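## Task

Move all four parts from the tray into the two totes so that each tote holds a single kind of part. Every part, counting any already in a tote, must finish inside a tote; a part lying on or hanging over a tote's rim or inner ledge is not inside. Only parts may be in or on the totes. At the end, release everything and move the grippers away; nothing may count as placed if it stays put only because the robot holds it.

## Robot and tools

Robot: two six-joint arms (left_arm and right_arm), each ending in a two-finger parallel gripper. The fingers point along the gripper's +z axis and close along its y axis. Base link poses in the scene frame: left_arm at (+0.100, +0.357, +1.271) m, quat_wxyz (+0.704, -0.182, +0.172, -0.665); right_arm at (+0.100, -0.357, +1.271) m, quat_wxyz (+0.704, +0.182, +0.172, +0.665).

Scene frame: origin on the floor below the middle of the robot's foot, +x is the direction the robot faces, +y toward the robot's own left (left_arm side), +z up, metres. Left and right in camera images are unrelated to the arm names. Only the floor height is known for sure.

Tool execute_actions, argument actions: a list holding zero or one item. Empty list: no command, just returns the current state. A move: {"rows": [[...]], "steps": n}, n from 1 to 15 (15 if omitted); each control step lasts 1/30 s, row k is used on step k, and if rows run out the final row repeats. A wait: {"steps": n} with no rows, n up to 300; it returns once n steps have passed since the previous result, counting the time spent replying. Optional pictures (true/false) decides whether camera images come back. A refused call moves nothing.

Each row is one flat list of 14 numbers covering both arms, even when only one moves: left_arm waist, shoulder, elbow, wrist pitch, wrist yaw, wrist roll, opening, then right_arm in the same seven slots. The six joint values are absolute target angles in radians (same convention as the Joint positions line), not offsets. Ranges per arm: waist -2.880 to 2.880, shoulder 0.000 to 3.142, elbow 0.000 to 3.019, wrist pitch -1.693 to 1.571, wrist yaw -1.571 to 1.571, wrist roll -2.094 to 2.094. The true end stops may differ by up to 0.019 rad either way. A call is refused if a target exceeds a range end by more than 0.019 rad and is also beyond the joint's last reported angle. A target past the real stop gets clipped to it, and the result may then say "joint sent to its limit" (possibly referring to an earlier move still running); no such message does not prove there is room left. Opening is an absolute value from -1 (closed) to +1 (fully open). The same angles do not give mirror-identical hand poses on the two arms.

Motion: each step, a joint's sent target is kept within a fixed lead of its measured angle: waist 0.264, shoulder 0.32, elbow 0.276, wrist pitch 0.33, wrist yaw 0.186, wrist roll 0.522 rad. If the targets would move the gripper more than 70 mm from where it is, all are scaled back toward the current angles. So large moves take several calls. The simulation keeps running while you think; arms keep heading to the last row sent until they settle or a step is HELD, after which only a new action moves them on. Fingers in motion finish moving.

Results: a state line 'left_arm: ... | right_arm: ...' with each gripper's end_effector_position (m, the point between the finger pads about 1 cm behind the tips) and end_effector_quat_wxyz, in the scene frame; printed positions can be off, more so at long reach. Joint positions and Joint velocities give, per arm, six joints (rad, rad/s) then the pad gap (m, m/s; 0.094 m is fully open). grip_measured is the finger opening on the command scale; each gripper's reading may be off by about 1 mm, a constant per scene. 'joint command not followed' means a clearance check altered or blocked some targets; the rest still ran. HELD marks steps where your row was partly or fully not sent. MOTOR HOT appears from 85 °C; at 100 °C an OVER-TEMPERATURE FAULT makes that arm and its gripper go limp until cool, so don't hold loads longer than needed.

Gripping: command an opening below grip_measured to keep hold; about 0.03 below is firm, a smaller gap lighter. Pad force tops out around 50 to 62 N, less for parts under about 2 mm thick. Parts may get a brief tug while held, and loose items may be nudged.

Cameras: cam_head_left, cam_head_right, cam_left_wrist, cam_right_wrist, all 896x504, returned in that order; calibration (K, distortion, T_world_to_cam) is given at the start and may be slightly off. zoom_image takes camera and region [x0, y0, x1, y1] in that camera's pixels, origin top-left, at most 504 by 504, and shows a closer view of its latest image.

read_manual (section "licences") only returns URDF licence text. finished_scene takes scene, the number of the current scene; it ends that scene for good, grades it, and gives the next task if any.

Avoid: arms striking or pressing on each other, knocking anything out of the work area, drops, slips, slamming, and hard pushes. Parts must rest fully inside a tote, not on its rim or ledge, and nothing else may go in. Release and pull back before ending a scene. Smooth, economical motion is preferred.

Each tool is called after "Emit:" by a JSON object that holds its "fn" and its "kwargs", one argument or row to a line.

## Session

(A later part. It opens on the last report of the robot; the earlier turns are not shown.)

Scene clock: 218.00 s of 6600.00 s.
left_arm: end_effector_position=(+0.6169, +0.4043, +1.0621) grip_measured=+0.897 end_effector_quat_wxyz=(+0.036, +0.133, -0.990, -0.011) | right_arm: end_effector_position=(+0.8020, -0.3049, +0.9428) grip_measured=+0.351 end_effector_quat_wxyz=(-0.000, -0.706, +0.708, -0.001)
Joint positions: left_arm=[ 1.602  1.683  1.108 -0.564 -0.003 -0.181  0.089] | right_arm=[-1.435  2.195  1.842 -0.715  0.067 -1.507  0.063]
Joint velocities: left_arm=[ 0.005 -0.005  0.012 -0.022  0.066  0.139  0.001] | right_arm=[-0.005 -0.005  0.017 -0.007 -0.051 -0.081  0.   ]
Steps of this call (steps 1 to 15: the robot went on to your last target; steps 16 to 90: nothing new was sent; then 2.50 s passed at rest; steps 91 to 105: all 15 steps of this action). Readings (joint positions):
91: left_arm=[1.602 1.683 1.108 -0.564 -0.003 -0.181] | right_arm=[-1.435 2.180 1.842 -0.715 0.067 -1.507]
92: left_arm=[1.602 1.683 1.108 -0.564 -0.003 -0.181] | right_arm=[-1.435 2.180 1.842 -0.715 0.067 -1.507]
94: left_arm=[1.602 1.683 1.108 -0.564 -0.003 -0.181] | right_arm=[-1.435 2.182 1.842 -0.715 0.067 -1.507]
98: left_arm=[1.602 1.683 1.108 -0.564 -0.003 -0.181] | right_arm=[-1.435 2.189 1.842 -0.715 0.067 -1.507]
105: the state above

Open, then lift.

Emit:
{"fn": "execute_actions", "kwargs": {
  "actions": [
    {"rows":[[1.6,1.68,1.13,-0.55,0,-0.18,0.9,-1.43,2.205,1.865,-0.7,0.064,-1.51,0.34],[1.6,1.68,1.13,-0.55,0,-0.18,0.9,-1.43,2.2,1.86,-0.7,0.064,-1.51,0.38],[1.6,1.68,1.13,-0.55,0,-0.18,0.9,-1.43,2.2,1.855,-0.705,0.064,-1.51,0.44],[1.6,1.68,1.13,-0.55,0,-0.18,0.9,-1.43,2.195,1.855,-0.705,0.064,-1.51,0.52],[1.6,1.68,1.13,-0.55,0,-0.18,0.9,-1.43,2.195,1.855,-0.71,0.064,-1.51,0.6],[1.6,1.68,1.13,-0.55,0,-0.18,0.9,-1.43,2.195,1.855,-0.71,0.064,-1.51,0.7]],"steps":10}
  ],
  "pictures": false
}}

Emit:
{"fn": "execute_actions", "kwargs": {
  "actions": [
    {"rows":[[1.6,1.68,1.13,-0.55,0,-0.18,0.9,-1.43,2.175,1.855,-0.715,0.064,-1.51,0.7],[1.6,1.68,1.13,-0.55,0,-0.18,0.9,-1.43,2.16,1.85,-0.72,0.064,-1.51,0.7],[1.6,1.68,1.13,-0.55,0,-0.18,0.9,-1.43,2.148,1.842,-0.725,0.064,-1.51,0.7],[1.6,1.68,1.13,-0.55,0,-0.18,0.9,-1.43,2.137,1.835,-0.73,0.064,-1.51,0.7],[1.6,1.68,1.13,-0.55,0,-0.18,0.9,-1.43,2.126,1.828,-0.735,0.064,-1.51,0.7],[1.6,1.68,1.13,-0.55,0,-0.18,0.9,-1.43,2.115,1.821,-0.74,0.064,-1.51,0.7],[1.6,1.68,1.13,-0.55,0,-0.18,0.9,-1.43,2.104,1.814,-0.745,0.064,-1.51,0.7],[1.6,1.68,1.13,-0.55,0,-0.18,0.9,-1.43,2.093,1.807,-0.75,0.064,-1.51,0.7],[1.6,1.68,1.13,-0.55,0,-0.18,0.9,-1.43,2.082,1.8,-0.755,0.064,-1.51,0.7],[1.6,1.68,1.13,-0.55,0,-0.18,0.9,-1.43,2.071,1.793,-0.76,0.064,-1.51,0.7],[1.6,1.68,1.13,-0.55,0,-0.18,0.9,-1.43,2.06,1.786,-0.765,0.064,-1.51,0.7],[1.6,1.68,1.13,-0.55,0,-0.18,0.9,-1.43,2.049,1.779,-0.77,0.064,-1.51,0.7],[1.6,1.68,1.13,-0.55,0,-0.18,0.9,-1.43,2.038,1.772,-0.775,0.064,-1.51,0.7],[1.6,1.68,1.13,-0.55,0,-0.18,0.9,-1.43,2.027,1.765,-0.78,0.064,-1.51,0.7],[1.6,1.68,1.13,-0.55,0,-0.18,0.9,-1.43,2.016,1.758,-0.785,0.064,-1.51,0.7]]}
  ],
  "pictures": false
}}

Emit:
{"fn": "execute_actions", "kwargs": {
  "actions": [
    {"rows":[[1.6,1.68,1.13,-0.55,0,-0.18,0.9,-1.43,2.002,1.754,-0.795,0.064,-1.51,0.7],[1.6,1.68,1.13,-0.55,0,-0.18,0.9,-1.43,1.988,1.75,-0.805,0.064,-1.51,0.7],[1.6,1.68,1.13,-0.55,0,-0.18,0.9,-1.43,1.974,1.746,-0.815,0.064,-1.51,0.7],[1.6,1.68,1.13,-0.55,0,-0.18,0.9,-1.43,1.96,1.742,-0.825,0.064,-1.51,0.7],[1.6,1.68,1.13,-0.55,0,-0.18,0.9,-1.43,1.946,1.738,-0.835,0.064,-1.51,0.7],[1.6,1.68,1.13,-0.55,0,-0.18,0.9,-1.43,1.932,1.734,-0.845,0.064,-1.51,0.7],[1.6,1.68,1.13,-0.55,0,-0.18,0.9,-1.43,1.918,1.73,-0.855,0.064,-1.51,0.7],[1.6,1.68,1.13,-0.55,0,-0.18,0.9,-1.43,1.904,1.726,-0.865,0.064,-1.51,0.7],[1.6,1.68,1.13,-0.55,0,-0.18,0.9,-1.43,1.89,1.722,-0.875,0.064,-1.51,0.7],[1.6,1.68,1.13,-0.55,0,-0.18,0.9,-1.43,1.876,1.718,-0.885,0.064,-1.51,0.7]],"steps":15}
  ]
}}

Scene clock: 237.07 s of 6600.00 s.
left_arm: end_effector_position=(+0.6169, +0.4043, +1.0621) grip_measured=+0.897 end_effector_quat_wxyz=(+0.036, +0.133, -0.990, -0.011) | right_arm: end_effector_position=(+0.8022, -0.3049, +0.9429) grip_measured=+0.697 end_effector_quat_wxyz=(+0.000, -0.706, +0.708, -0.001)
Joint positions: left_arm=[ 1.602  1.683  1.108 -0.564 -0.003 -0.181  0.089] | right_arm=[-1.435  2.195  1.843 -0.715  0.067 -1.507  0.08 ]
Joint velocities: left_arm=[-0.005  0.005  0.002 -0.012  0.051 -0.081 -0.   ] | right_arm=[-0.015 -0.015 -0.017 -0.007 -0.066 -0.022  0.002]
Steps of this call (steps 1 to 15: the robot went on to your last target; steps 16 to 90: nothing new was sent; then 15.73 s passed at rest; steps 91 to 100: all 10 steps of this action). Readings (joint positions):
91: left_arm=[1.602 1.683 1.108 -0.564 -0.003 -0.181] | right_arm=[-1.435 2.195 1.843 -0.715 0.067 -1.507]
92: left_arm=[1.602 1.683 1.108 -0.564 -0.003 -0.181] | right_arm=[-1.435 2.195 1.843 -0.715 0.067 -1.507]
94: left_arm=[1.602 1.683 1.108 -0.564 -0.003 -0.181] | right_arm=[-1.435 2.195 1.843 -0.715 0.067 -1.507]
98: left_arm=[1.602 1.683 1.108 -0.564 -0.003 -0.181] | right_arm=[-1.435 2.195 1.843 -0.715 0.067 -1.507]
100: the state above

Scene clock: 237.57 s of 6600.00 s.
left_arm: end_effector_position=(+0.6169, +0.4043, +1.0621) grip_measured=+0.897 end_effector_quat_wxyz=(+0.036, +0.133, -0.990, -0.011) | right_arm: end_effector_position=(+0.8060, -0.3088, +1.0059) grip_measured=+0.697 end_effector_quat_wxyz=(+0.005, -0.706, +0.708, -0.006)
Joint positions: left_arm=[ 1.602  1.683  1.108 -0.564 -0.003 -0.181  0.089] | right_arm=[-1.435  2.064  1.771 -0.761  0.067 -1.507  0.08 ]
Joint velocities: left_arm=[ 0.005 -0.005  0.002 -0.012  0.007 -0.037 -0.   ] | right_arm=[-0.005 -0.435 -0.134 -0.129 -0.022  0.007 -0.001]
Steps of this call (steps 1 to 15: all 15 steps of this action). Readings (joint positions):
1: left_arm=[1.602 1.683 1.108 -0.564 -0.003 -0.181] | right_arm=[-1.435 2.195 1.843 -0.715 0.067 -1.507]
2: left_arm=[1.602 1.683 1.108 -0.564 -0.003 -0.181] | right_arm=[-1.435 2.194 1.843 -0.715 0.067 -1.507]
4: left_arm=[1.602 1.683 1.108 -0.564 -0.003 -0.181] | right_arm=[-1.435 2.191 1.840 -0.715 0.067 -1.507]
8: left_arm=[1.602 1.683 1.108 -0.564 -0.003 -0.181] | right_arm=[-1.435 2.159 1.815 -0.727 0.067 -1.507]
15: the state above

Scene clock: 238.07 s of 6600.00 s.
left_arm: end_effector_position=(+0.6169, +0.4043, +1.0621) grip_measured=+0.897 end_effector_quat_wxyz=(+0.036, +0.133, -0.990, -0.011) | right_arm: end_effector_position=(+0.8141, -0.3149, +1.1074) grip_measured=+0.697 end_effector_quat_wxyz=(+0.016, -0.705, +0.709, -0.015)
Joint positions: left_arm=[ 1.602  1.683  1.108 -0.564 -0.003 -0.181  0.089] | right_arm=[-1.435  1.879  1.721 -0.869  0.067 -1.507  0.08 ]
Joint velocities: left_arm=[-0.005 -0.015 -0.007 -0.002 -0.007 -0.007 -0.   ] | right_arm=[-0.024 -0.151 -0.002 -0.007 -0.022 -0.022 -0.001]
Steps of this call (steps 1 to 15: all 15 steps of this action). Readings (joint positions):
1: left_arm=[1.602 1.683 1.108 -0.564 -0.003 -0.181] | right_arm=[-1.435 2.050 1.765 -0.766 0.067 -1.507]
2: left_arm=[1.602 1.683 1.108 -0.564 -0.003 -0.181] | right_arm=[-1.435 2.035 1.761 -0.773 0.067 -1.507]
4: left_arm=[1.602 1.683 1.108 -0.564 -0.003 -0.181] | right_arm=[-1.435 2.008 1.752 -0.791 0.067 -1.507]
8: left_arm=[1.602 1.683 1.108 -0.564 -0.003 -0.181] | right_arm=[-1.435 1.953 1.735 -0.830 0.067 -1.507]
15: the state above
camera_calibration (this result's frames):
cam_left_wrist: T_world_to_cam=[[0.259093, -0.965411, -0.029179, 0.263969], [-0.738384, -0.217459, 0.638357, -0.127139], [-0.622623, -0.143849, -0.769187, 1.3846], [0, 0, 0, 1]] pos_world=[0.699811, 0.426364, 1.15388]
cam_right_wrist: T_world_to_cam=[[0.999146, -0.00089781, 0.0413087, -0.856715], [-0.0247338, -0.813846, 0.580554, -0.874028], [0.0330977, -0.58108, -0.813173, 0.813716], [0, 0, 0, 1]] pos_world=[0.807434, -0.239259, 1.2045]

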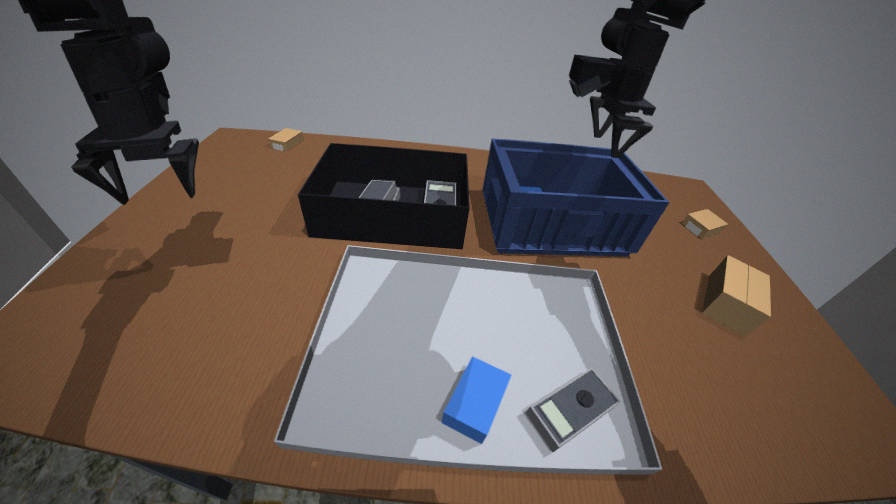

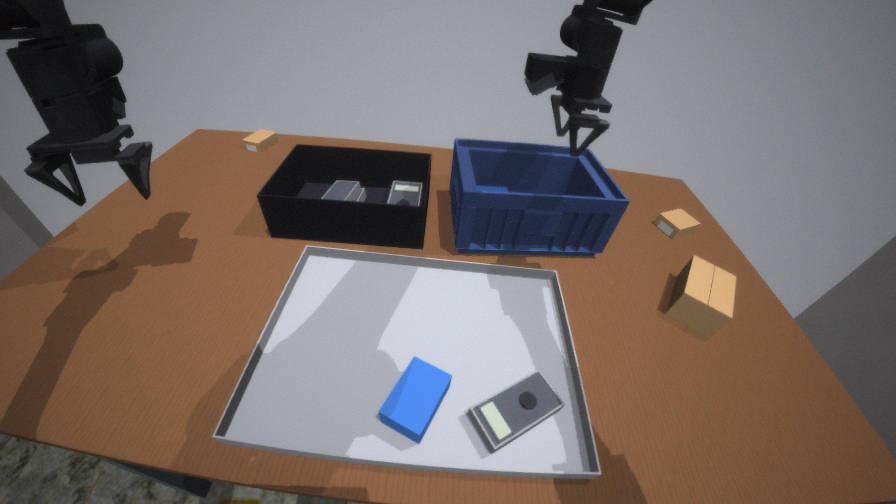

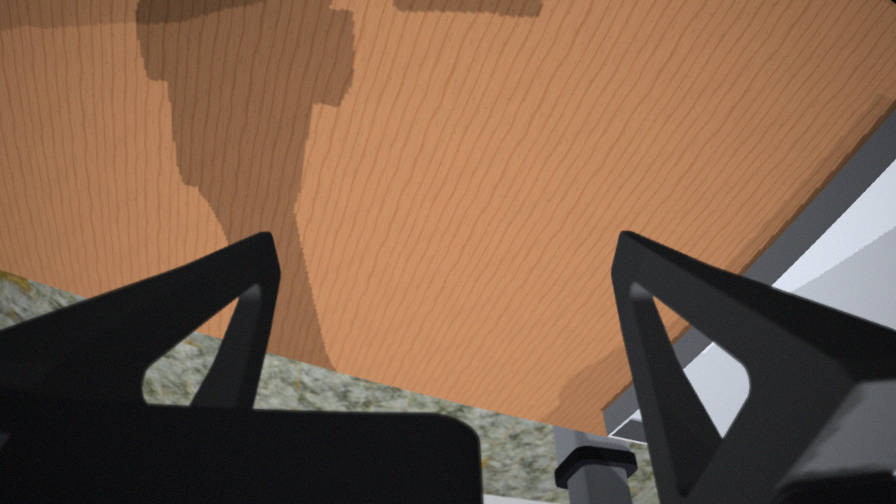

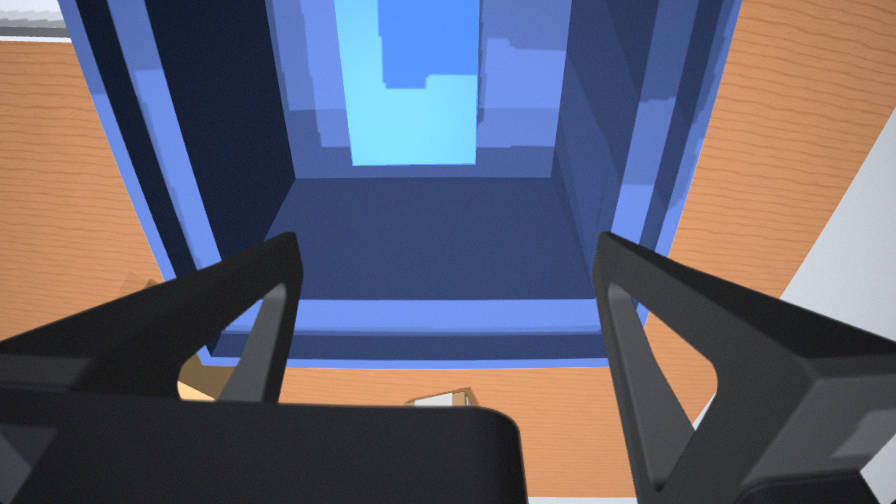

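Emit:
{"fn": "execute_actions", "kwargs": {
  "actions": [
    {"rows":[[1.6,1.68,1.13,-0.55,0,-0.18,0.9,-1.42,1.85,1.7,-0.87,0.07,-1.52,0.75],[1.6,1.68,1.13,-0.55,0,-0.18,0.9,-1.41,1.83,1.68,-0.86,0.075,-1.53,0.8],[1.6,1.68,1.13,-0.55,0,-0.18,0.9,-1.4,1.81,1.65,-0.85,0.08,-1.54,0.85],[1.6,1.68,1.13,-0.55,0,-0.18,0.9,-1.385,1.79,1.615,-0.83,0.09,-1.55,0.9],[1.6,1.68,1.13,-0.55,0,-0.18,0.9,-1.37,1.77,1.58,-0.81,0.1,-1.565,0.9],[1.6,1.68,1.13,-0.55,0,-0.18,0.9,-1.355,1.75,1.54,-0.79,0.11,-1.58,0.9],[1.6,1.68,1.13,-0.55,0,-0.18,0.9,-1.34,1.73,1.5,-0.77,0.12,-1.595,0.9],[1.6,1.68,1.13,-0.55,0,-0.18,0.9,-1.32,1.71,1.46,-0.75,0.13,-1.61,0.9],[1.6,1.68,1.13,-0.55,0,-0.18,0.9,-1.3,1.695,1.42,-0.73,0.14,-1.625,0.9],[1.6,1.68,1.13,-0.55,0,-0.18,0.9,-1.28,1.68,1.38,-0.71,0.15,-1.64,0.9],[1.6,1.68,1.13,-0.55,0,-0.18,0.9,-1.26,1.67,1.34,-0.69,0.16,-1.655,0.9],[1.6,1.68,1.13,-0.55,0,-0.18,0.9,-1.24,1.665,1.3,-0.67,0.17,-1.67,0.9],[1.6,1.68,1.13,-0.55,0,-0.18,0.9,-1.22,1.66,1.26,-0.65,0.18,-1.685,0.9],[1.6,1.68,1.13,-0.55,0,-0.18,0.9,-1.19,1.66,1.23,-0.625,0.19,-1.7,0.9],[1.6,1.68,1.13,-0.55,0,-0.18,0.9,-1.16,1.67,1.2,-0.6,0.2,-1.715,0.9]]}
  ],
  "pictures": false
}}

Emit:
{"fn": "execute_actions", "kwargs": {
  "actions": [
    {"rows":[[1.6,1.68,1.13,-0.55,0,-0.18,0.9,-1.13,1.69,1.18,-0.57,0.21,-1.73,0.9],[1.6,1.68,1.13,-0.55,0,-0.18,0.9,-1.1,1.71,1.16,-0.54,0.225,-1.745,0.9],[1.6,1.68,1.13,-0.55,0,-0.18,0.9,-1.07,1.73,1.14,-0.51,0.24,-1.76,0.9],[1.6,1.68,1.13,-0.55,0,-0.18,0.9,-1.04,1.75,1.12,-0.48,0.25,-1.775,0.9],[1.6,1.68,1.13,-0.55,0,-0.18,0.9,-1.01,1.77,1.1,-0.45,0.26,-1.79,0.9],[1.6,1.68,1.13,-0.55,0,-0.18,0.9,-0.98,1.79,1.08,-0.42,0.275,-1.805,0.9],[1.6,1.68,1.13,-0.55,0,-0.18,0.9,-0.95,1.81,1.06,-0.39,0.29,-1.82,0.9],[1.6,1.68,1.13,-0.55,0,-0.18,0.9,-0.92,1.83,1.04,-0.36,0.3,-1.835,0.9],[1.6,1.68,1.13,-0.55,0,-0.18,0.9,-0.89,1.85,1.02,-0.33,0.31,-1.85,0.9],[1.6,1.68,1.13,-0.55,0,-0.18,0.9,-0.86,1.87,1.0,-0.3,0.32,-1.865,0.9],[1.6,1.68,1.13,-0.55,0,-0.18,0.9,-0.83,1.89,0.985,-0.27,0.33,-1.88,0.9],[1.6,1.68,1.13,-0.55,0,-0.18,0.9,-0.8,1.91,0.97,-0.24,0.34,-1.895,0.9],[1.6,1.68,1.13,-0.55,0,-0.18,0.9,-0.77,1.93,0.955,-0.21,0.35,-1.91,0.9],[1.6,1.68,1.13,-0.55,0,-0.18,0.9,-0.745,1.95,0.94,-0.18,0.36,-1.925,0.9],[1.6,1.68,1.13,-0.55,0,-0.18,0.9,-0.728,1.97,0.93,-0.155,0.37,-1.94,0.9]]}
  ],
  "pictures": false
}}

Emit:
{"fn": "execute_actions", "kwargs": {
  "actions": [
    {"steps":12}
  ]
}}

Scene clock: 272.83 s of 6600.00 s.
left_arm: end_effector_position=(+0.6169, +0.4043, +1.0621) grip_measured=+0.897 end_effector_quat_wxyz=(+0.036, +0.133, -0.990, -0.011) | right_arm: end_effector_position=(+0.6783, -0.2193, +1.1205) grip_measured=+0.897 end_effector_quat_wxyz=(+0.006, -0.808, +0.589, -0.020)
Joint positions: left_arm=[ 1.602  1.683  1.108 -0.564 -0.003 -0.181  0.089] | right_arm=[-1.225  1.659  1.265 -0.661  0.188 -1.641  0.089]
Joint velocities: left_arm=[-0.005  0.005 -0.007  0.002 -0.051  0.007  0.   ] | right_arm=[ 0.855 -0.19  -0.921  0.686  0.256 -0.491 -0.   ]
Steps of this call (steps 1 to 15: the robot went on to your last target; steps 16 to 90: nothing new was sent; then 31.27 s passed at rest; steps 91 to 105: all 15 steps of this action). Readings (joint positions):
91: left_arm=[1.602 1.683 1.108 -0.564 -0.003 -0.181] | right_arm=[-1.435 1.873 1.716 -0.871 0.067 -1.507]
92: left_arm=[1.602 1.683 1.108 -0.564 -0.003 -0.181] | right_arm=[-1.435 1.870 1.710 -0.870 0.069 -1.508]
94: left_arm=[1.602 1.683 1.108 -0.564 -0.003 -0.181] | right_arm=[-1.431 1.853 1.673 -0.859 0.080 -1.515]
98: left_arm=[1.602 1.683 1.108 -0.564 -0.003 -0.181] | right_arm=[-1.394 1.779 1.529 -0.800 0.120 -1.549]
105: the state above

Scene clock: 273.33 s of 6600.00 s.
left_arm: end_effector_position=(+0.6169, +0.4043, +1.0621) grip_measured=+0.897 end_effector_quat_wxyz=(+0.036, +0.133, -0.990, -0.011) | right_arm: end_effector_position=(+0.4578, -0.0566, +1.0153) grip_measured=+0.897 end_effector_quat_wxyz=(+0.001, -0.946, +0.323, -0.008)
Joint positions: left_arm=[ 1.602  1.683  1.108 -0.564 -0.003 -0.181  0.089] | right_arm=[-0.806  1.905  0.968 -0.243  0.355 -1.847  0.089]
Joint velocities: left_arm=[ 0.005  0.015 -0.007 -0.007 -0.051  0.051  0.   ] | right_arm=[ 0.933  0.737 -0.491  1.043  0.33  -0.549  0.   ]
Steps of this call (steps 1 to 15: all 15 steps of this action). Readings (joint positions):
1: left_arm=[1.602 1.683 1.108 -0.564 -0.003 -0.181] | right_arm=[-1.196 1.656 1.234 -0.638 0.197 -1.655]
2: left_arm=[1.602 1.683 1.108 -0.564 -0.003 -0.181] | right_arm=[-1.166 1.658 1.208 -0.612 0.209 -1.670]
4: left_arm=[1.602 1.683 1.108 -0.564 -0.003 -0.181] | right_arm=[-1.108 1.676 1.164 -0.560 0.233 -1.696]
8: left_arm=[1.602 1.683 1.108 -0.564 -0.003 -0.181] | right_arm=[-1.000 1.748 1.096 -0.451 0.280 -1.747]
15: the state above

Scene clock: 273.73 s of 6600.00 s.
left_arm: end_effector_position=(+0.6169, +0.4043, +1.0621) grip_measured=+0.897 end_effector_quat_wxyz=(+0.036, +0.133, -0.990, -0.011) | right_arm: end_effector_position=(+0.3935, -0.0359, +0.9971) grip_measured=+0.897 end_effector_quat_wxyz=(-0.002, -0.971, +0.238, +0.007)
Joint positions: left_arm=[ 1.602  1.683  1.108 -0.564 -0.003 -0.181  0.089] | right_arm=[-0.711  1.988  0.922 -0.17   0.367 -1.922  0.089]
Joint velocities: left_arm=[ 0.024 -0.005 -0.022  0.022 -0.051  0.022  0.002] | right_arm=[-0.024 -0.024  0.012  0.022 -0.007 -0.095 -0.001]
Steps of this call (steps 1 to 12: the robot went on to your last target). Readings (joint positions):
1: left_arm=[1.602 1.683 1.108 -0.564 -0.003 -0.181] | right_arm=[-0.776 1.928 0.953 -0.214 0.361 -1.863]
2: left_arm=[1.602 1.683 1.108 -0.564 -0.003 -0.181] | right_arm=[-0.749 1.950 0.941 -0.196 0.362 -1.876]
4: left_arm=[1.602 1.683 1.108 -0.564 -0.003 -0.181] | right_arm=[-0.712 1.982 0.925 -0.184 0.362 -1.895]
8: left_arm=[1.602 1.683 1.108 -0.564 -0.003 -0.181] | right_arm=[-0.705 1.991 0.917 -0.179 0.366 -1.915]
12: the state above
camera_calibration (this result's frames):
cam_left_wrist: T_world_to_cam=[[0.259093, -0.965411, -0.029179, 0.263969], [-0.738384, -0.217459, 0.638357, -0.127139], [-0.622623, -0.143849, -0.769187, 1.3846], [0, 0, 0, 1]] pos_world=[0.699811, 0.426364, 1.15388]
cam_right_wrist: T_world_to_cam=[[0.457493, 0.889168, -0.00891183, -0.136574], [0.731617, -0.370696, 0.572119, -0.866643], [0.505407, -0.268261, -0.820122, 0.732401], [0, 0, 0, 1]] pos_world=[0.326372, -0.00334988, 1.09526]

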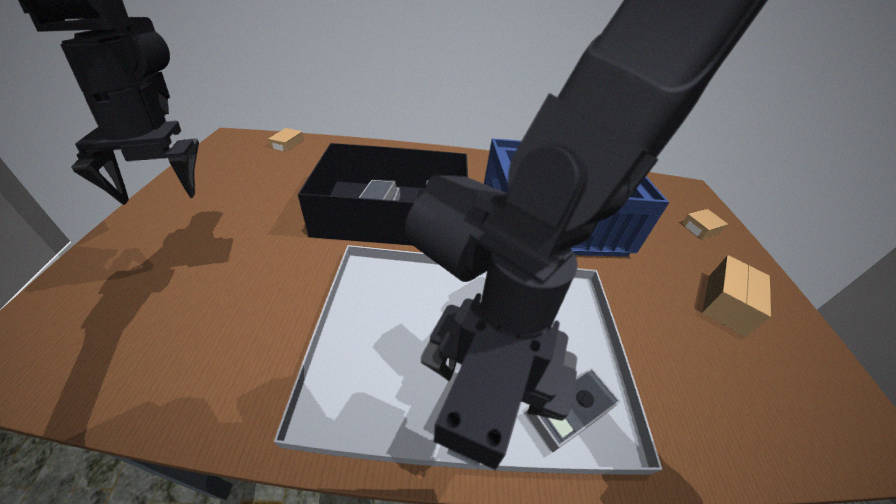

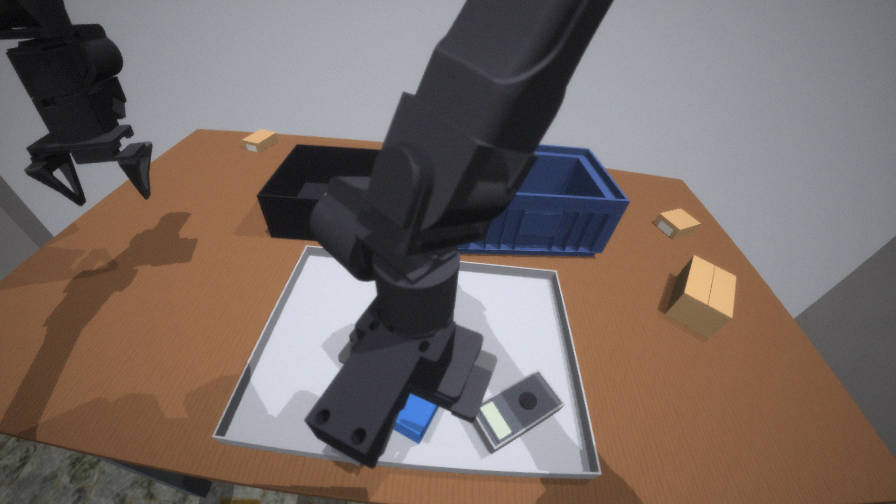

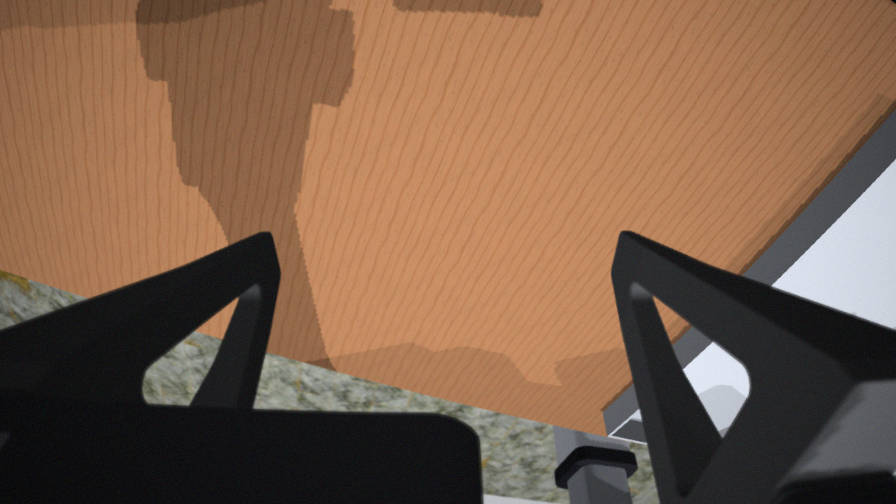

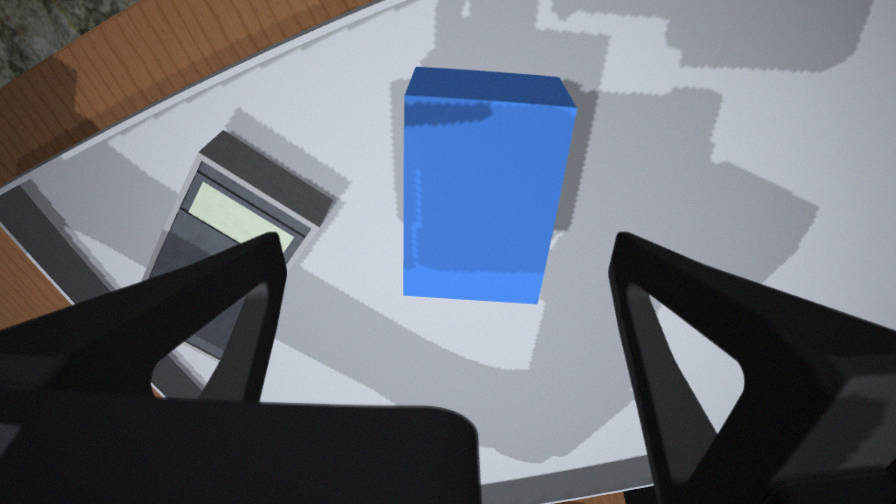

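Emit:
{"fn": "execute_actions", "kwargs": {
  "actions": [
    {"rows":[[1.6,1.68,1.13,-0.55,0,-0.18,0.9,-0.735,1.995,0.94,-0.15,0.366,-1.93,0.85],[1.6,1.68,1.13,-0.55,0,-0.18,0.9,-0.74,2.005,0.948,-0.146,0.365,-1.93,0.8],[1.6,1.68,1.13,-0.55,0,-0.18,0.9,-0.745,2.015,0.955,-0.142,0.364,-1.93,0.75],[1.6,1.68,1.13,-0.55,0,-0.18,0.9,-0.75,2.025,0.962,-0.138,0.363,-1.93,0.7],[1.6,1.68,1.13,-0.55,0,-0.18,0.9,-0.755,2.035,0.969,-0.134,0.362,-1.93,0.65],[1.6,1.68,1.13,-0.55,0,-0.18,0.9,-0.76,2.045,0.976,-0.128,0.36,-1.93,0.65],[1.6,1.68,1.13,-0.55,0,-0.18,0.9,-0.764,2.053,0.982,-0.122,0.359,-1.93,0.65],[1.6,1.68,1.13,-0.55,0,-0.18,0.9,-0.767,2.06,0.987,-0.117,0.358,-1.93,0.65]],"steps":15}
  ],
  "pictures": false
}}

Emit:
{"fn": "execute_actions", "kwargs": {
  "actions": [
    {"steps":6}
  ]
}}

Scene clock: 291.83 s of 6600.00 s.
left_arm: end_effector_position=(+0.6169, +0.4043, +1.0621) grip_measured=+0.897 end_effector_quat_wxyz=(+0.036, +0.133, -0.990, -0.011) | right_arm: end_effector_position=(+0.4193, -0.0320, +0.9726) grip_measured=+0.653 end_effector_quat_wxyz=(+0.006, -0.965, +0.262, -0.005)
Joint positions: left_arm=[ 1.602  1.683  1.108 -0.564 -0.003 -0.181  0.089] | right_arm=[-0.755  2.047  0.985 -0.13   0.362 -1.927  0.078]
Joint velocities: left_arm=[-0.005 -0.005 -0.002  0.012 -0.022  0.022 -0.   ] | right_arm=[-0.024 -0.005  0.002  0.012 -0.037 -0.007 -0.001]
Steps of this call (steps 1 to 30: the robot went on to your last target; steps 31 to 90: nothing new was sent; then 14.60 s passed at rest; steps 91 to 105: all 15 steps of this action). Readings (joint positions):
91: left_arm=[1.602 1.683 1.108 -0.564 -0.003 -0.181] | right_arm=[-0.712 1.987 0.922 -0.169 0.367 -1.927]
92: left_arm=[1.602 1.683 1.108 -0.564 -0.003 -0.181] | right_arm=[-0.712 1.987 0.924 -0.168 0.367 -1.927]
94: left_arm=[1.602 1.683 1.108 -0.564 -0.003 -0.181] | right_arm=[-0.717 1.991 0.932 -0.164 0.366 -1.927]
98: left_arm=[1.602 1.683 1.108 -0.564 -0.003 -0.181] | right_arm=[-0.738 2.019 0.967 -0.143 0.362 -1.927]
105: the state above

Scene clock: 292.03 s of 6600.00 s.
left_arm: end_effector_position=(+0.6169, +0.4043, +1.0621) grip_measured=+0.897 end_effector_quat_wxyz=(+0.036, +0.133, -0.990, -0.011) | right_arm: end_effector_position=(+0.4193, -0.0320, +0.9726) grip_measured=+0.653 end_effector_quat_wxyz=(+0.006, -0.965, +0.262, -0.005)
Joint positions: left_arm=[ 1.602  1.683  1.108 -0.564 -0.003 -0.181  0.089] | right_arm=[-0.755  2.047  0.985 -0.13   0.361 -1.927  0.078]
Joint velocities: left_arm=[-0.005 -0.005 -0.017  0.002  0.022  0.007 -0.   ] | right_arm=[-0.015 -0.005  0.002 -0.002 -0.051  0.051  0.001]
Steps of this call (steps 1 to 6: the robot went on to your last target). Readings (joint positions):
1: left_arm=[1.602 1.683 1.108 -0.564 -0.003 -0.181] | right_arm=[-0.755 2.047 0.985 -0.130 0.361 -1.927]
2: left_arm=[1.602 1.683 1.108 -0.564 -0.003 -0.181] | right_arm=[-0.755 2.047 0.985 -0.130 0.361 -1.927]
4: left_arm=[1.602 1.683 1.108 -0.564 -0.003 -0.181] | right_arm=[-0.755 2.047 0.985 -0.130 0.361 -1.927]
6: the state above
camera_calibration (this result's frames):
cam_left_wrist: T_world_to_cam=[[0.259093, -0.965411, -0.029179, 0.263969], [-0.738384, -0.217459, 0.638357, -0.127139], [-0.622623, -0.143849, -0.769187, 1.3846], [0, 0, 0, 1]] pos_world=[0.699811, 0.426364, 1.15388]
cam_right_wrist: T_world_to_cam=[[0.500695, 0.865535, 0.0124267, -0.191641], [0.697104, -0.411689, 0.586991, -0.871312], [0.513177, -0.285241, -0.809498, 0.686156], [0, 0, 0, 1]] pos_world=[0.351229, 0.00288237, 1.06928]

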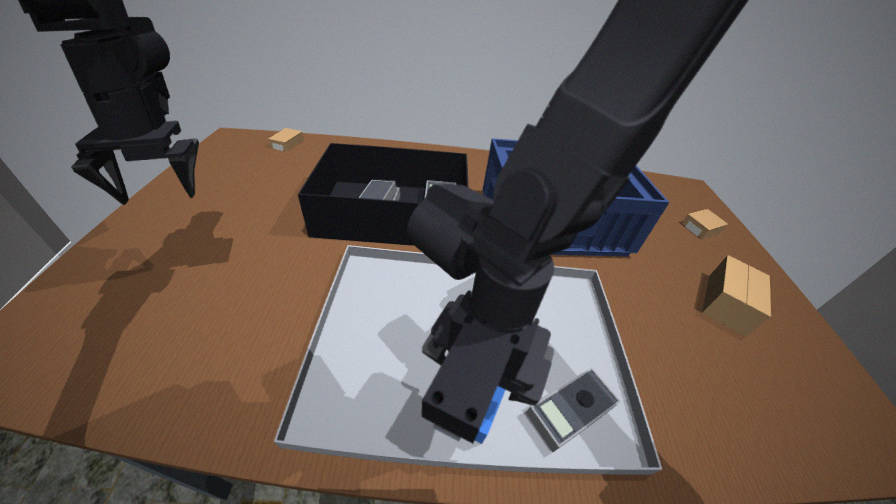

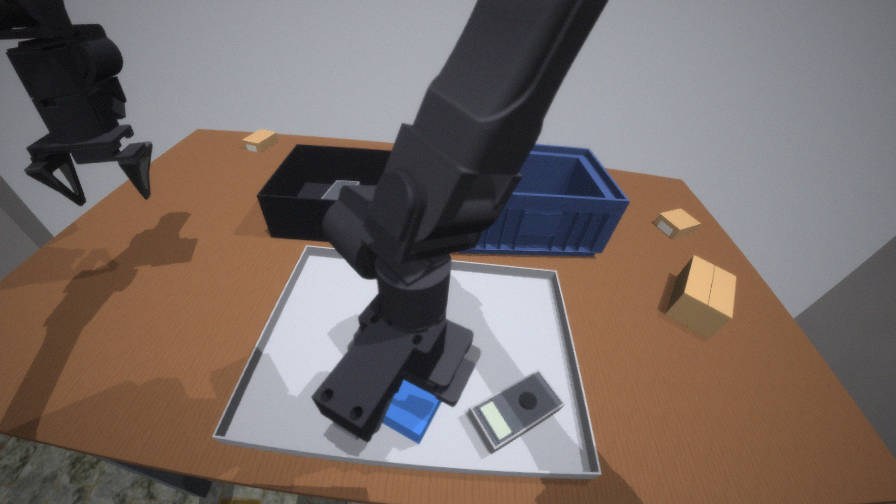

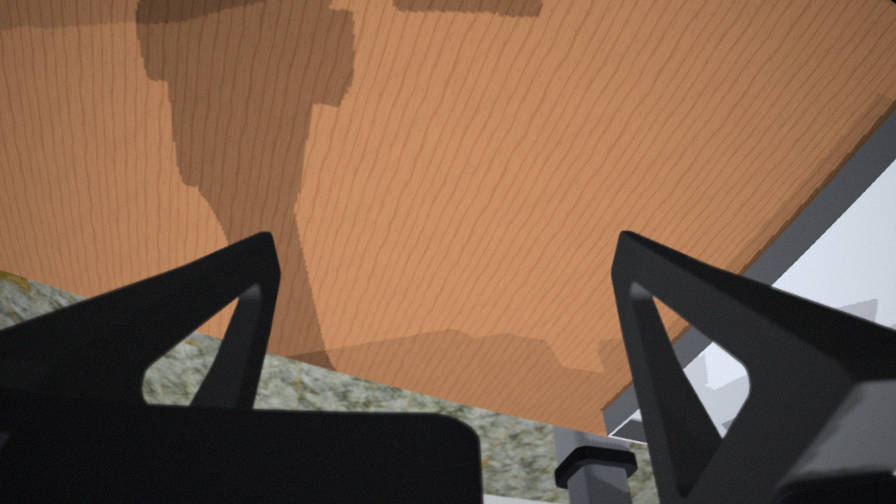

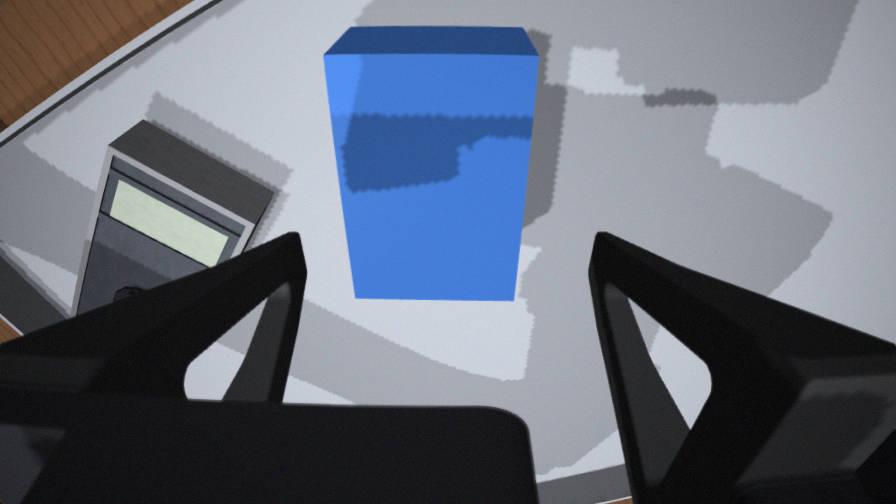

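Emit:
{"fn": "execute_actions", "kwargs": {
  "actions": [
    {"rows":[[1.6,1.68,1.13,-0.55,0,-0.18,0.9,-0.767,2.072,0.987,-0.117,0.357,-1.94,0.65],[1.6,1.68,1.13,-0.55,0,-0.18,0.9,-0.769,2.083,0.989,-0.113,0.356,-1.943,0.65],[1.6,1.68,1.13,-0.55,0,-0.18,0.9,-0.772,2.094,0.993,-0.107,0.355,-1.946,0.65],[1.6,1.68,1.13,-0.55,0,-0.18,0.9,-0.775,2.105,0.998,-0.101,0.354,-1.949,0.65],[1.6,1.68,1.13,-0.55,0,-0.18,0.9,-0.778,2.116,1.003,-0.095,0.353,-1.952,0.65],[1.6,1.68,1.13,-0.55,0,-0.18,0.9,-0.781,2.127,1.008,-0.089,0.352,-1.955,0.65],[1.6,1.68,1.13,-0.55,0,-0.18,0.9,-0.784,2.138,1.013,-0.083,0.351,-1.958,0.65],[1.6,1.68,1.13,-0.55,0,-0.18,0.9,-0.787,2.149,1.018,-0.077,0.35,-1.961,0.65],[1.6,1.68,1.13,-0.55,0,-0.18,0.9,-0.79,2.16,1.023,-0.071,0.349,-1.964,0.65],[1.6,1.68,1.13,-0.55,0,-0.18,0.9,-0.793,2.17,1.028,-0.065,0.348,-1.967,0.65],[1.6,1.68,1.13,-0.55,0,-0.18,0.9,-0.796,2.178,1.034,-0.059,0.347,-1.97,0.65],[1.6,1.68,1.13,-0.55,0,-0.18,0.9,-0.799,2.185,1.04,-0.053,0.346,-1.973,0.65],[1.6,1.68,1.13,-0.55,0,-0.18,0.9,-0.801,2.19,1.045,-0.047,0.345,-1.975,0.65],[1.6,1.68,1.13,-0.55,0,-0.18,0.9,-0.803,2.192,1.049,-0.043,0.345,-1.975,0.65]],"steps":15}
  ],
  "pictures": false
}}

Emit:
{"fn": "execute_actions", "kwargs": {
  "actions": [
    {"steps":8}
  ]
}}

Scene clock: 302.10 s of 6600.00 s.
left_arm: end_effector_position=(+0.6169, +0.4043, +1.0621) grip_measured=+0.897 end_effector_quat_wxyz=(+0.036, +0.133, -0.990, -0.011) | right_arm: end_effector_position=(+0.4036, -0.0372, +0.9220) grip_measured=+0.653 end_effector_quat_wxyz=(-0.005, -0.967, +0.256, +0.005)
Joint positions: left_arm=[ 1.602  1.683  1.108 -0.564 -0.003 -0.181  0.089] | right_arm=[-0.782  2.182  1.034 -0.066  0.349 -1.955  0.078]
Joint velocities: left_arm=[ 0.015 -0.015 -0.002 -0.017 -0.022 -0.022 -0.   ] | right_arm=[-0.103  0.171  0.09   0.095 -0.007 -0.051 -0.001]
Steps of this call (steps 1 to 15: the robot went on to your last target; steps 16 to 90: nothing new was sent; then 6.57 s passed at rest; steps 91 to 105: all 15 steps of this action). Readings (joint positions):
91: left_arm=[1.602 1.683 1.108 -0.564 -0.003 -0.181] | right_arm=[-0.755 2.047 0.985 -0.130 0.361 -1.927]
92: left_arm=[1.602 1.683 1.108 -0.564 -0.003 -0.181] | right_arm=[-0.755 2.048 0.985 -0.129 0.360 -1.928]
94: left_arm=[1.602 1.683 1.108 -0.564 -0.003 -0.181] | right_arm=[-0.755 2.056 0.986 -0.124 0.359 -1.930]
98: left_arm=[1.602 1.683 1.108 -0.564 -0.003 -0.181] | right_arm=[-0.759 2.099 1.003 -0.103 0.354 -1.938]
105: the state above

Scene clock: 302.37 s of 6600.00 s.
left_arm: end_effector_position=(+0.6169, +0.4043, +1.0621) grip_measured=+0.897 end_effector_quat_wxyz=(+0.036, +0.133, -0.990, -0.011) | right_arm: end_effector_position=(+0.4086, -0.0364, +0.9188) grip_measured=+0.653 end_effector_quat_wxyz=(-0.002, -0.966, +0.257, +0.002)
Joint positions: left_arm=[ 1.602  1.683  1.108 -0.564 -0.003 -0.181  0.089] | right_arm=[-0.788  2.188  1.043 -0.058  0.348 -1.961  0.078]
Joint velocities: left_arm=[-0.005 -0.015  0.012 -0.002  0.007 -0.037 -0.001] | right_arm=[ 0.005 -0.005  0.032  0.012 -0.066 -0.051 -0.001]
Steps of this call (steps 1 to 8: the robot went on to your last target). Readings (joint positions):
1: left_arm=[1.602 1.683 1.108 -0.564 -0.003 -0.181] | right_arm=[-0.785 2.186 1.036 -0.064 0.349 -1.957]
2: left_arm=[1.602 1.683 1.108 -0.564 -0.003 -0.181] | right_arm=[-0.787 2.188 1.037 -0.062 0.349 -1.958]
4: left_arm=[1.602 1.683 1.108 -0.564 -0.003 -0.181] | right_arm=[-0.788 2.188 1.038 -0.061 0.349 -1.960]
8: the state above
camera_calibration (this result's frames):
cam_left_wrist: T_world_to_cam=[[0.259093, -0.965411, -0.029179, 0.263969], [-0.738384, -0.217459, 0.638357, -0.127139], [-0.622623, -0.143849, -0.769187, 1.3846], [0, 0, 0, 1]] pos_world=[0.699811, 0.426364, 1.15388]
cam_right_wrist: T_world_to_cam=[[0.492977, 0.870012, -0.00721756, -0.160418], [0.710819, -0.397962, 0.579968, -0.832789], [0.501707, -0.291042, -0.814607, 0.656049], [0, 0, 0, 1]] pos_world=[0.3419, -0.000914968, 1.01626]

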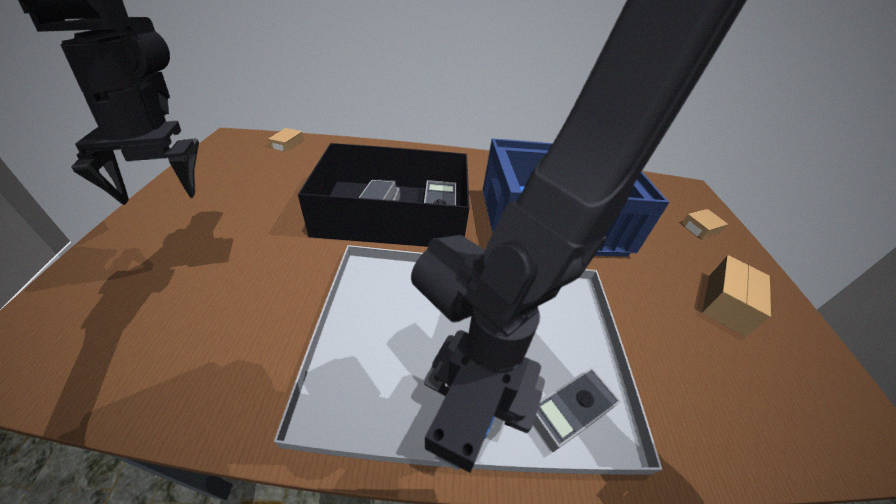

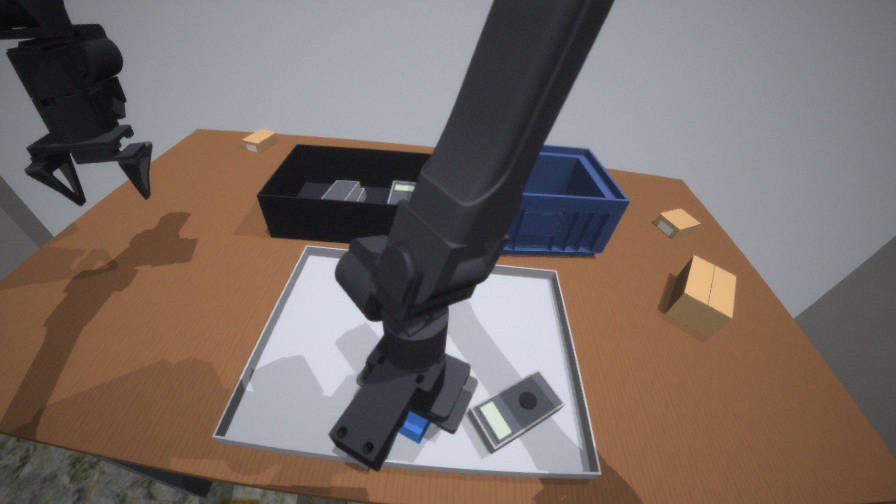

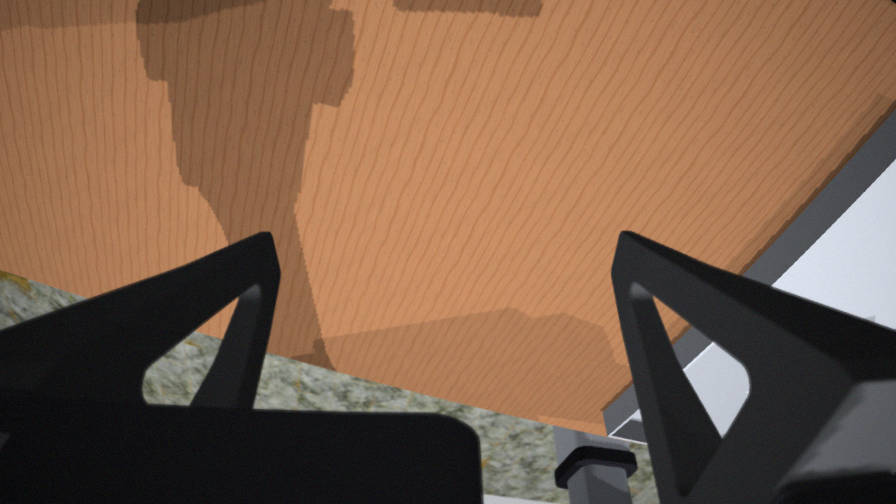

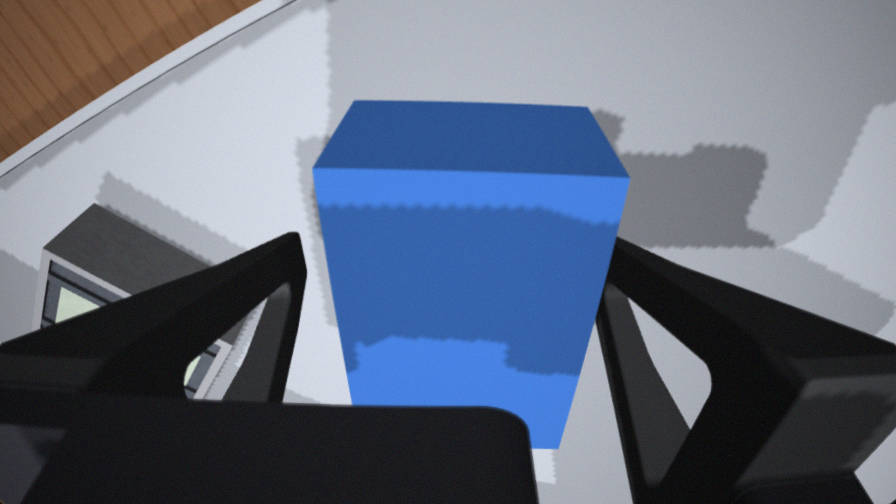

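Emit:
{"fn": "execute_actions", "kwargs": {
  "actions": [
    {"rows":[[1.6,1.68,1.13,-0.55,0,-0.18,0.9,-0.803,2.19,1.054,-0.043,0.345,-1.975,0.58],[1.6,1.68,1.13,-0.55,0,-0.18,0.9,-0.803,2.19,1.057,-0.043,0.345,-1.975,0.5],[1.6,1.68,1.13,-0.55,0,-0.18,0.9,-0.803,2.19,1.057,-0.043,0.345,-1.975,0.43],[1.6,1.68,1.13,-0.55,0,-0.18,0.9,-0.803,2.19,1.057,-0.043,0.345,-1.975,0.37],[1.6,1.68,1.13,-0.55,0,-0.18,0.9,-0.803,2.19,1.057,-0.043,0.345,-1.975,0.32],[1.6,1.68,1.13,-0.55,0,-0.18,0.9,-0.803,2.19,1.057,-0.043,0.345,-1.975,0.28],[1.6,1.68,1.13,-0.55,0,-0.18,0.9,-0.803,2.19,1.057,-0.043,0.345,-1.975,0.24],[1.6,1.68,1.13,-0.55,0,-0.18,0.9,-0.803,2.19,1.057,-0.043,0.345,-1.975,0.2],[1.6,1.68,1.13,-0.55,0,-0.18,0.9,-0.803,2.19,1.057,-0.043,0.345,-1.975,0.17],[1.6,1.68,1.13,-0.55,0,-0.18,0.9,-0.803,2.19,1.057,-0.043,0.345,-1.975,0.14],[1.6,1.68,1.13,-0.55,0,-0.18,0.9,-0.803,2.19,1.057,-0.043,0.345,-1.975,0.11],[1.6,1.68,1.13,-0.55,0,-0.18,0.9,-0.803,2.19,1.057,-0.043,0.345,-1.975,0.08]],"steps":15}
  ],
  "pictures": false
}}

Scene clock: 310.47 s of 6600.00 s.
left_arm: end_effector_position=(+0.6169, +0.4043, +1.0621) grip_measured=+0.897 end_effector_quat_wxyz=(+0.036, +0.133, -0.990, -0.011) | right_arm: end_effector_position=(+0.4128, -0.0332, +0.9190) grip_measured=+0.182 end_effector_quat_wxyz=(+0.001, -0.966, +0.258, -0.001)
Joint positions: left_arm=[ 1.602  1.683  1.108 -0.564 -0.003 -0.181  0.089] | right_arm=[-0.788  2.188  1.052 -0.058  0.348 -1.963  0.056]
Joint velocities: left_arm=[ 0.005 -0.005 -0.002 -0.012 -0.007  0.037  0.   ] | right_arm=[-0.005  0.005  0.002 -0.007  0.007 -0.022  0.001]
Steps of this call (steps 1 to 30: the robot went on to your last target; steps 31 to 90: nothing new was sent; then 4.60 s passed at rest; steps 91 to 105: all 15 steps of this action). Readings (joint positions):
91: left_arm=[1.602 1.683 1.108 -0.564 -0.003 -0.181] | right_arm=[-0.788 2.188 1.044 -0.058 0.348 -1.962]
92: left_arm=[1.602 1.683 1.108 -0.564 -0.003 -0.181] | right_arm=[-0.788 2.188 1.044 -0.058 0.348 -1.962]
94: left_arm=[1.602 1.683 1.108 -0.564 -0.003 -0.181] | right_arm=[-0.788 2.188 1.046 -0.058 0.348 -1.962]
98: left_arm=[1.602 1.683 1.108 -0.564 -0.003 -0.181] | right_arm=[-0.788 2.188 1.051 -0.058 0.348 -1.962]
105: the state above

Emit:
{"fn": "execute_actions", "kwargs": {
  "actions": [
    {"rows":[[1.6,1.68,1.13,-0.55,0,-0.18,0.9,-0.79,2.17,1.06,-0.055,0.348,-1.96,0.12],[1.6,1.68,1.13,-0.55,0,-0.18,0.9,-0.785,2.155,1.06,-0.065,0.35,-1.955,0.12],[1.6,1.68,1.13,-0.55,0,-0.18,0.9,-0.78,2.14,1.055,-0.075,0.35,-1.95,0.12],[1.6,1.68,1.13,-0.55,0,-0.18,0.9,-0.775,2.12,1.05,-0.09,0.35,-1.945,0.12],[1.6,1.68,1.13,-0.55,0,-0.18,0.9,-0.775,2.1,1.04,-0.105,0.35,-1.94,0.12],[1.6,1.68,1.13,-0.55,0,-0.18,0.9,-0.775,2.075,1.03,-0.12,0.35,-1.935,0.12],[1.6,1.68,1.13,-0.55,0,-0.18,0.9,-0.775,2.05,1.02,-0.14,0.35,-1.93,0.12],[1.6,1.68,1.13,-0.55,0,-0.18,0.9,-0.78,2.02,1.01,-0.16,0.35,-1.92,0.12],[1.6,1.68,1.13,-0.55,0,-0.18,0.9,-0.785,1.99,1.0,-0.18,0.35,-1.91,0.12],[1.6,1.68,1.13,-0.55,0,-0.18,0.9,-0.795,1.96,0.995,-0.205,0.345,-1.9,0.12],[1.6,1.68,1.13,-0.55,0,-0.18,0.9,-0.81,1.93,0.99,-0.23,0.34,-1.89,0.12],[1.6,1.68,1.13,-0.55,0,-0.18,0.9,-0.825,1.9,0.99,-0.255,0.335,-1.88,0.12],[1.6,1.68,1.13,-0.55,0,-0.18,0.9,-0.84,1.87,0.99,-0.28,0.33,-1.87,0.12],[1.6,1.68,1.13,-0.55,0,-0.18,0.9,-0.86,1.84,0.99,-0.305,0.32,-1.86,0.12],[1.6,1.68,1.13,-0.55,0,-0.18,0.9,-0.88,1.81,0.995,-0.33,0.31,-1.85,0.12]]}
  ],
  "pictures": false
}}

Emit:
{"fn": "execute_actions", "kwargs": {
  "actions": [
    {"rows":[[1.6,1.68,1.13,-0.55,0,-0.18,0.9,-0.9,1.78,1.0,-0.355,0.3,-1.83,0.12],[1.6,1.68,1.13,-0.55,0,-0.18,0.9,-0.92,1.75,1.005,-0.38,0.29,-1.81,0.12],[1.6,1.68,1.13,-0.55,0,-0.18,0.9,-0.94,1.72,1.01,-0.41,0.28,-1.79,0.12],[1.6,1.68,1.13,-0.55,0,-0.18,0.9,-0.96,1.69,1.02,-0.44,0.27,-1.77,0.12],[1.6,1.68,1.13,-0.55,0,-0.18,0.9,-0.98,1.665,1.03,-0.47,0.26,-1.75,0.12],[1.6,1.68,1.13,-0.55,0,-0.18,0.9,-1.0,1.64,1.04,-0.5,0.25,-1.73,0.12],[1.6,1.68,1.13,-0.55,0,-0.18,0.9,-1.02,1.62,1.055,-0.53,0.24,-1.71,0.12],[1.6,1.68,1.13,-0.55,0,-0.18,0.9,-1.04,1.6,1.07,-0.56,0.23,-1.69,0.12],[1.6,1.68,1.13,-0.55,0,-0.18,0.9,-1.06,1.585,1.085,-0.585,0.22,-1.67,0.12],[1.6,1.68,1.13,-0.55,0,-0.18,0.9,-1.08,1.575,1.1,-0.61,0.21,-1.65,0.12],[1.6,1.68,1.13,-0.55,0,-0.18,0.9,-1.1,1.57,1.11,-0.625,0.205,-1.63,0.12],[1.6,1.68,1.13,-0.55,0,-0.18,0.9,-1.12,1.57,1.12,-0.635,0.2,-1.61,0.12]],"steps":15}
  ],
  "pictures": false
}}

Scene clock: 327.03 s of 6600.00 s.
left_arm: end_effector_position=(+0.6169, +0.4043, +1.0621) grip_measured=+0.897 end_effector_quat_wxyz=(+0.036, +0.133, -0.990, -0.011) | right_arm: end_effector_position=(+0.4650, -0.0490, +1.0213) grip_measured=+0.182 end_effector_quat_wxyz=(+0.013, -0.954, +0.300, +0.004)
Joint positions: left_arm=[ 1.602  1.683  1.108 -0.564 -0.003 -0.181  0.089] | right_arm=[-0.81   1.892  0.987 -0.267  0.319 -1.901  0.056]
Joint velocities: left_arm=[ 0.015 -0.015 -0.017  0.002  0.022 -0.022  0.   ] | right_arm=[-0.386 -1.031  0.032 -0.676 -0.315  0.227 -0.   ]
Steps of this call (steps 1 to 15: the robot went on to your last target; steps 16 to 90: nothing new was sent; then 13.07 s passed at rest; steps 91 to 105: all 15 steps of this action). Readings (joint positions):
91: left_arm=[1.602 1.683 1.108 -0.564 -0.003 -0.181] | right_arm=[-0.788 2.188 1.052 -0.058 0.348 -1.963]
92: left_arm=[1.602 1.683 1.108 -0.564 -0.003 -0.181] | right_arm=[-0.788 2.188 1.052 -0.058 0.348 -1.963]
94: left_arm=[1.602 1.683 1.108 -0.564 -0.003 -0.181] | right_arm=[-0.788 2.182 1.051 -0.063 0.348 -1.962]
98: left_arm=[1.602 1.683 1.108 -0.564 -0.003 -0.181] | right_arm=[-0.788 2.122 1.029 -0.111 0.348 -1.951]
105: the state above

Scene clock: 327.53 s of 6600.00 s.
left_arm: end_effector_position=(+0.6169, +0.4043, +1.0621) grip_measured=+0.897 end_effector_quat_wxyz=(+0.036, +0.133, -0.990, -0.011) | right_arm: end_effector_position=(+0.6192, -0.1797, +1.1395) grip_measured=+0.182 end_effector_quat_wxyz=(+0.020, -0.841, +0.541, -0.012)
Joint positions: left_arm=[ 1.602  1.683  1.108 -0.564 -0.003 -0.181  0.089] | right_arm=[-1.119  1.562  1.109 -0.609  0.207 -1.664  0.056]
Joint velocities: left_arm=[-0.015  0.024 -0.007 -0.017  0.081  0.007 -0.   ] | right_arm=[-0.249 -0.073  0.139 -0.061 -0.037  0.33   0.   ]
Steps of this call (steps 1 to 15: all 15 steps of this action). Readings (joint positions):
1: left_arm=[1.602 1.683 1.108 -0.564 -0.003 -0.181] | right_arm=[-0.825 1.857 0.988 -0.290 0.309 -1.891]
2: left_arm=[1.602 1.683 1.108 -0.564 -0.003 -0.181] | right_arm=[-0.844 1.823 0.989 -0.314 0.299 -1.878]
4: left_arm=[1.602 1.683 1.108 -0.564 -0.003 -0.181] | right_arm=[-0.891 1.758 0.995 -0.366 0.281 -1.849]
8: left_arm=[1.602 1.683 1.108 -0.564 -0.003 -0.181] | right_arm=[-0.993 1.649 1.027 -0.483 0.243 -1.781]
15: the state above


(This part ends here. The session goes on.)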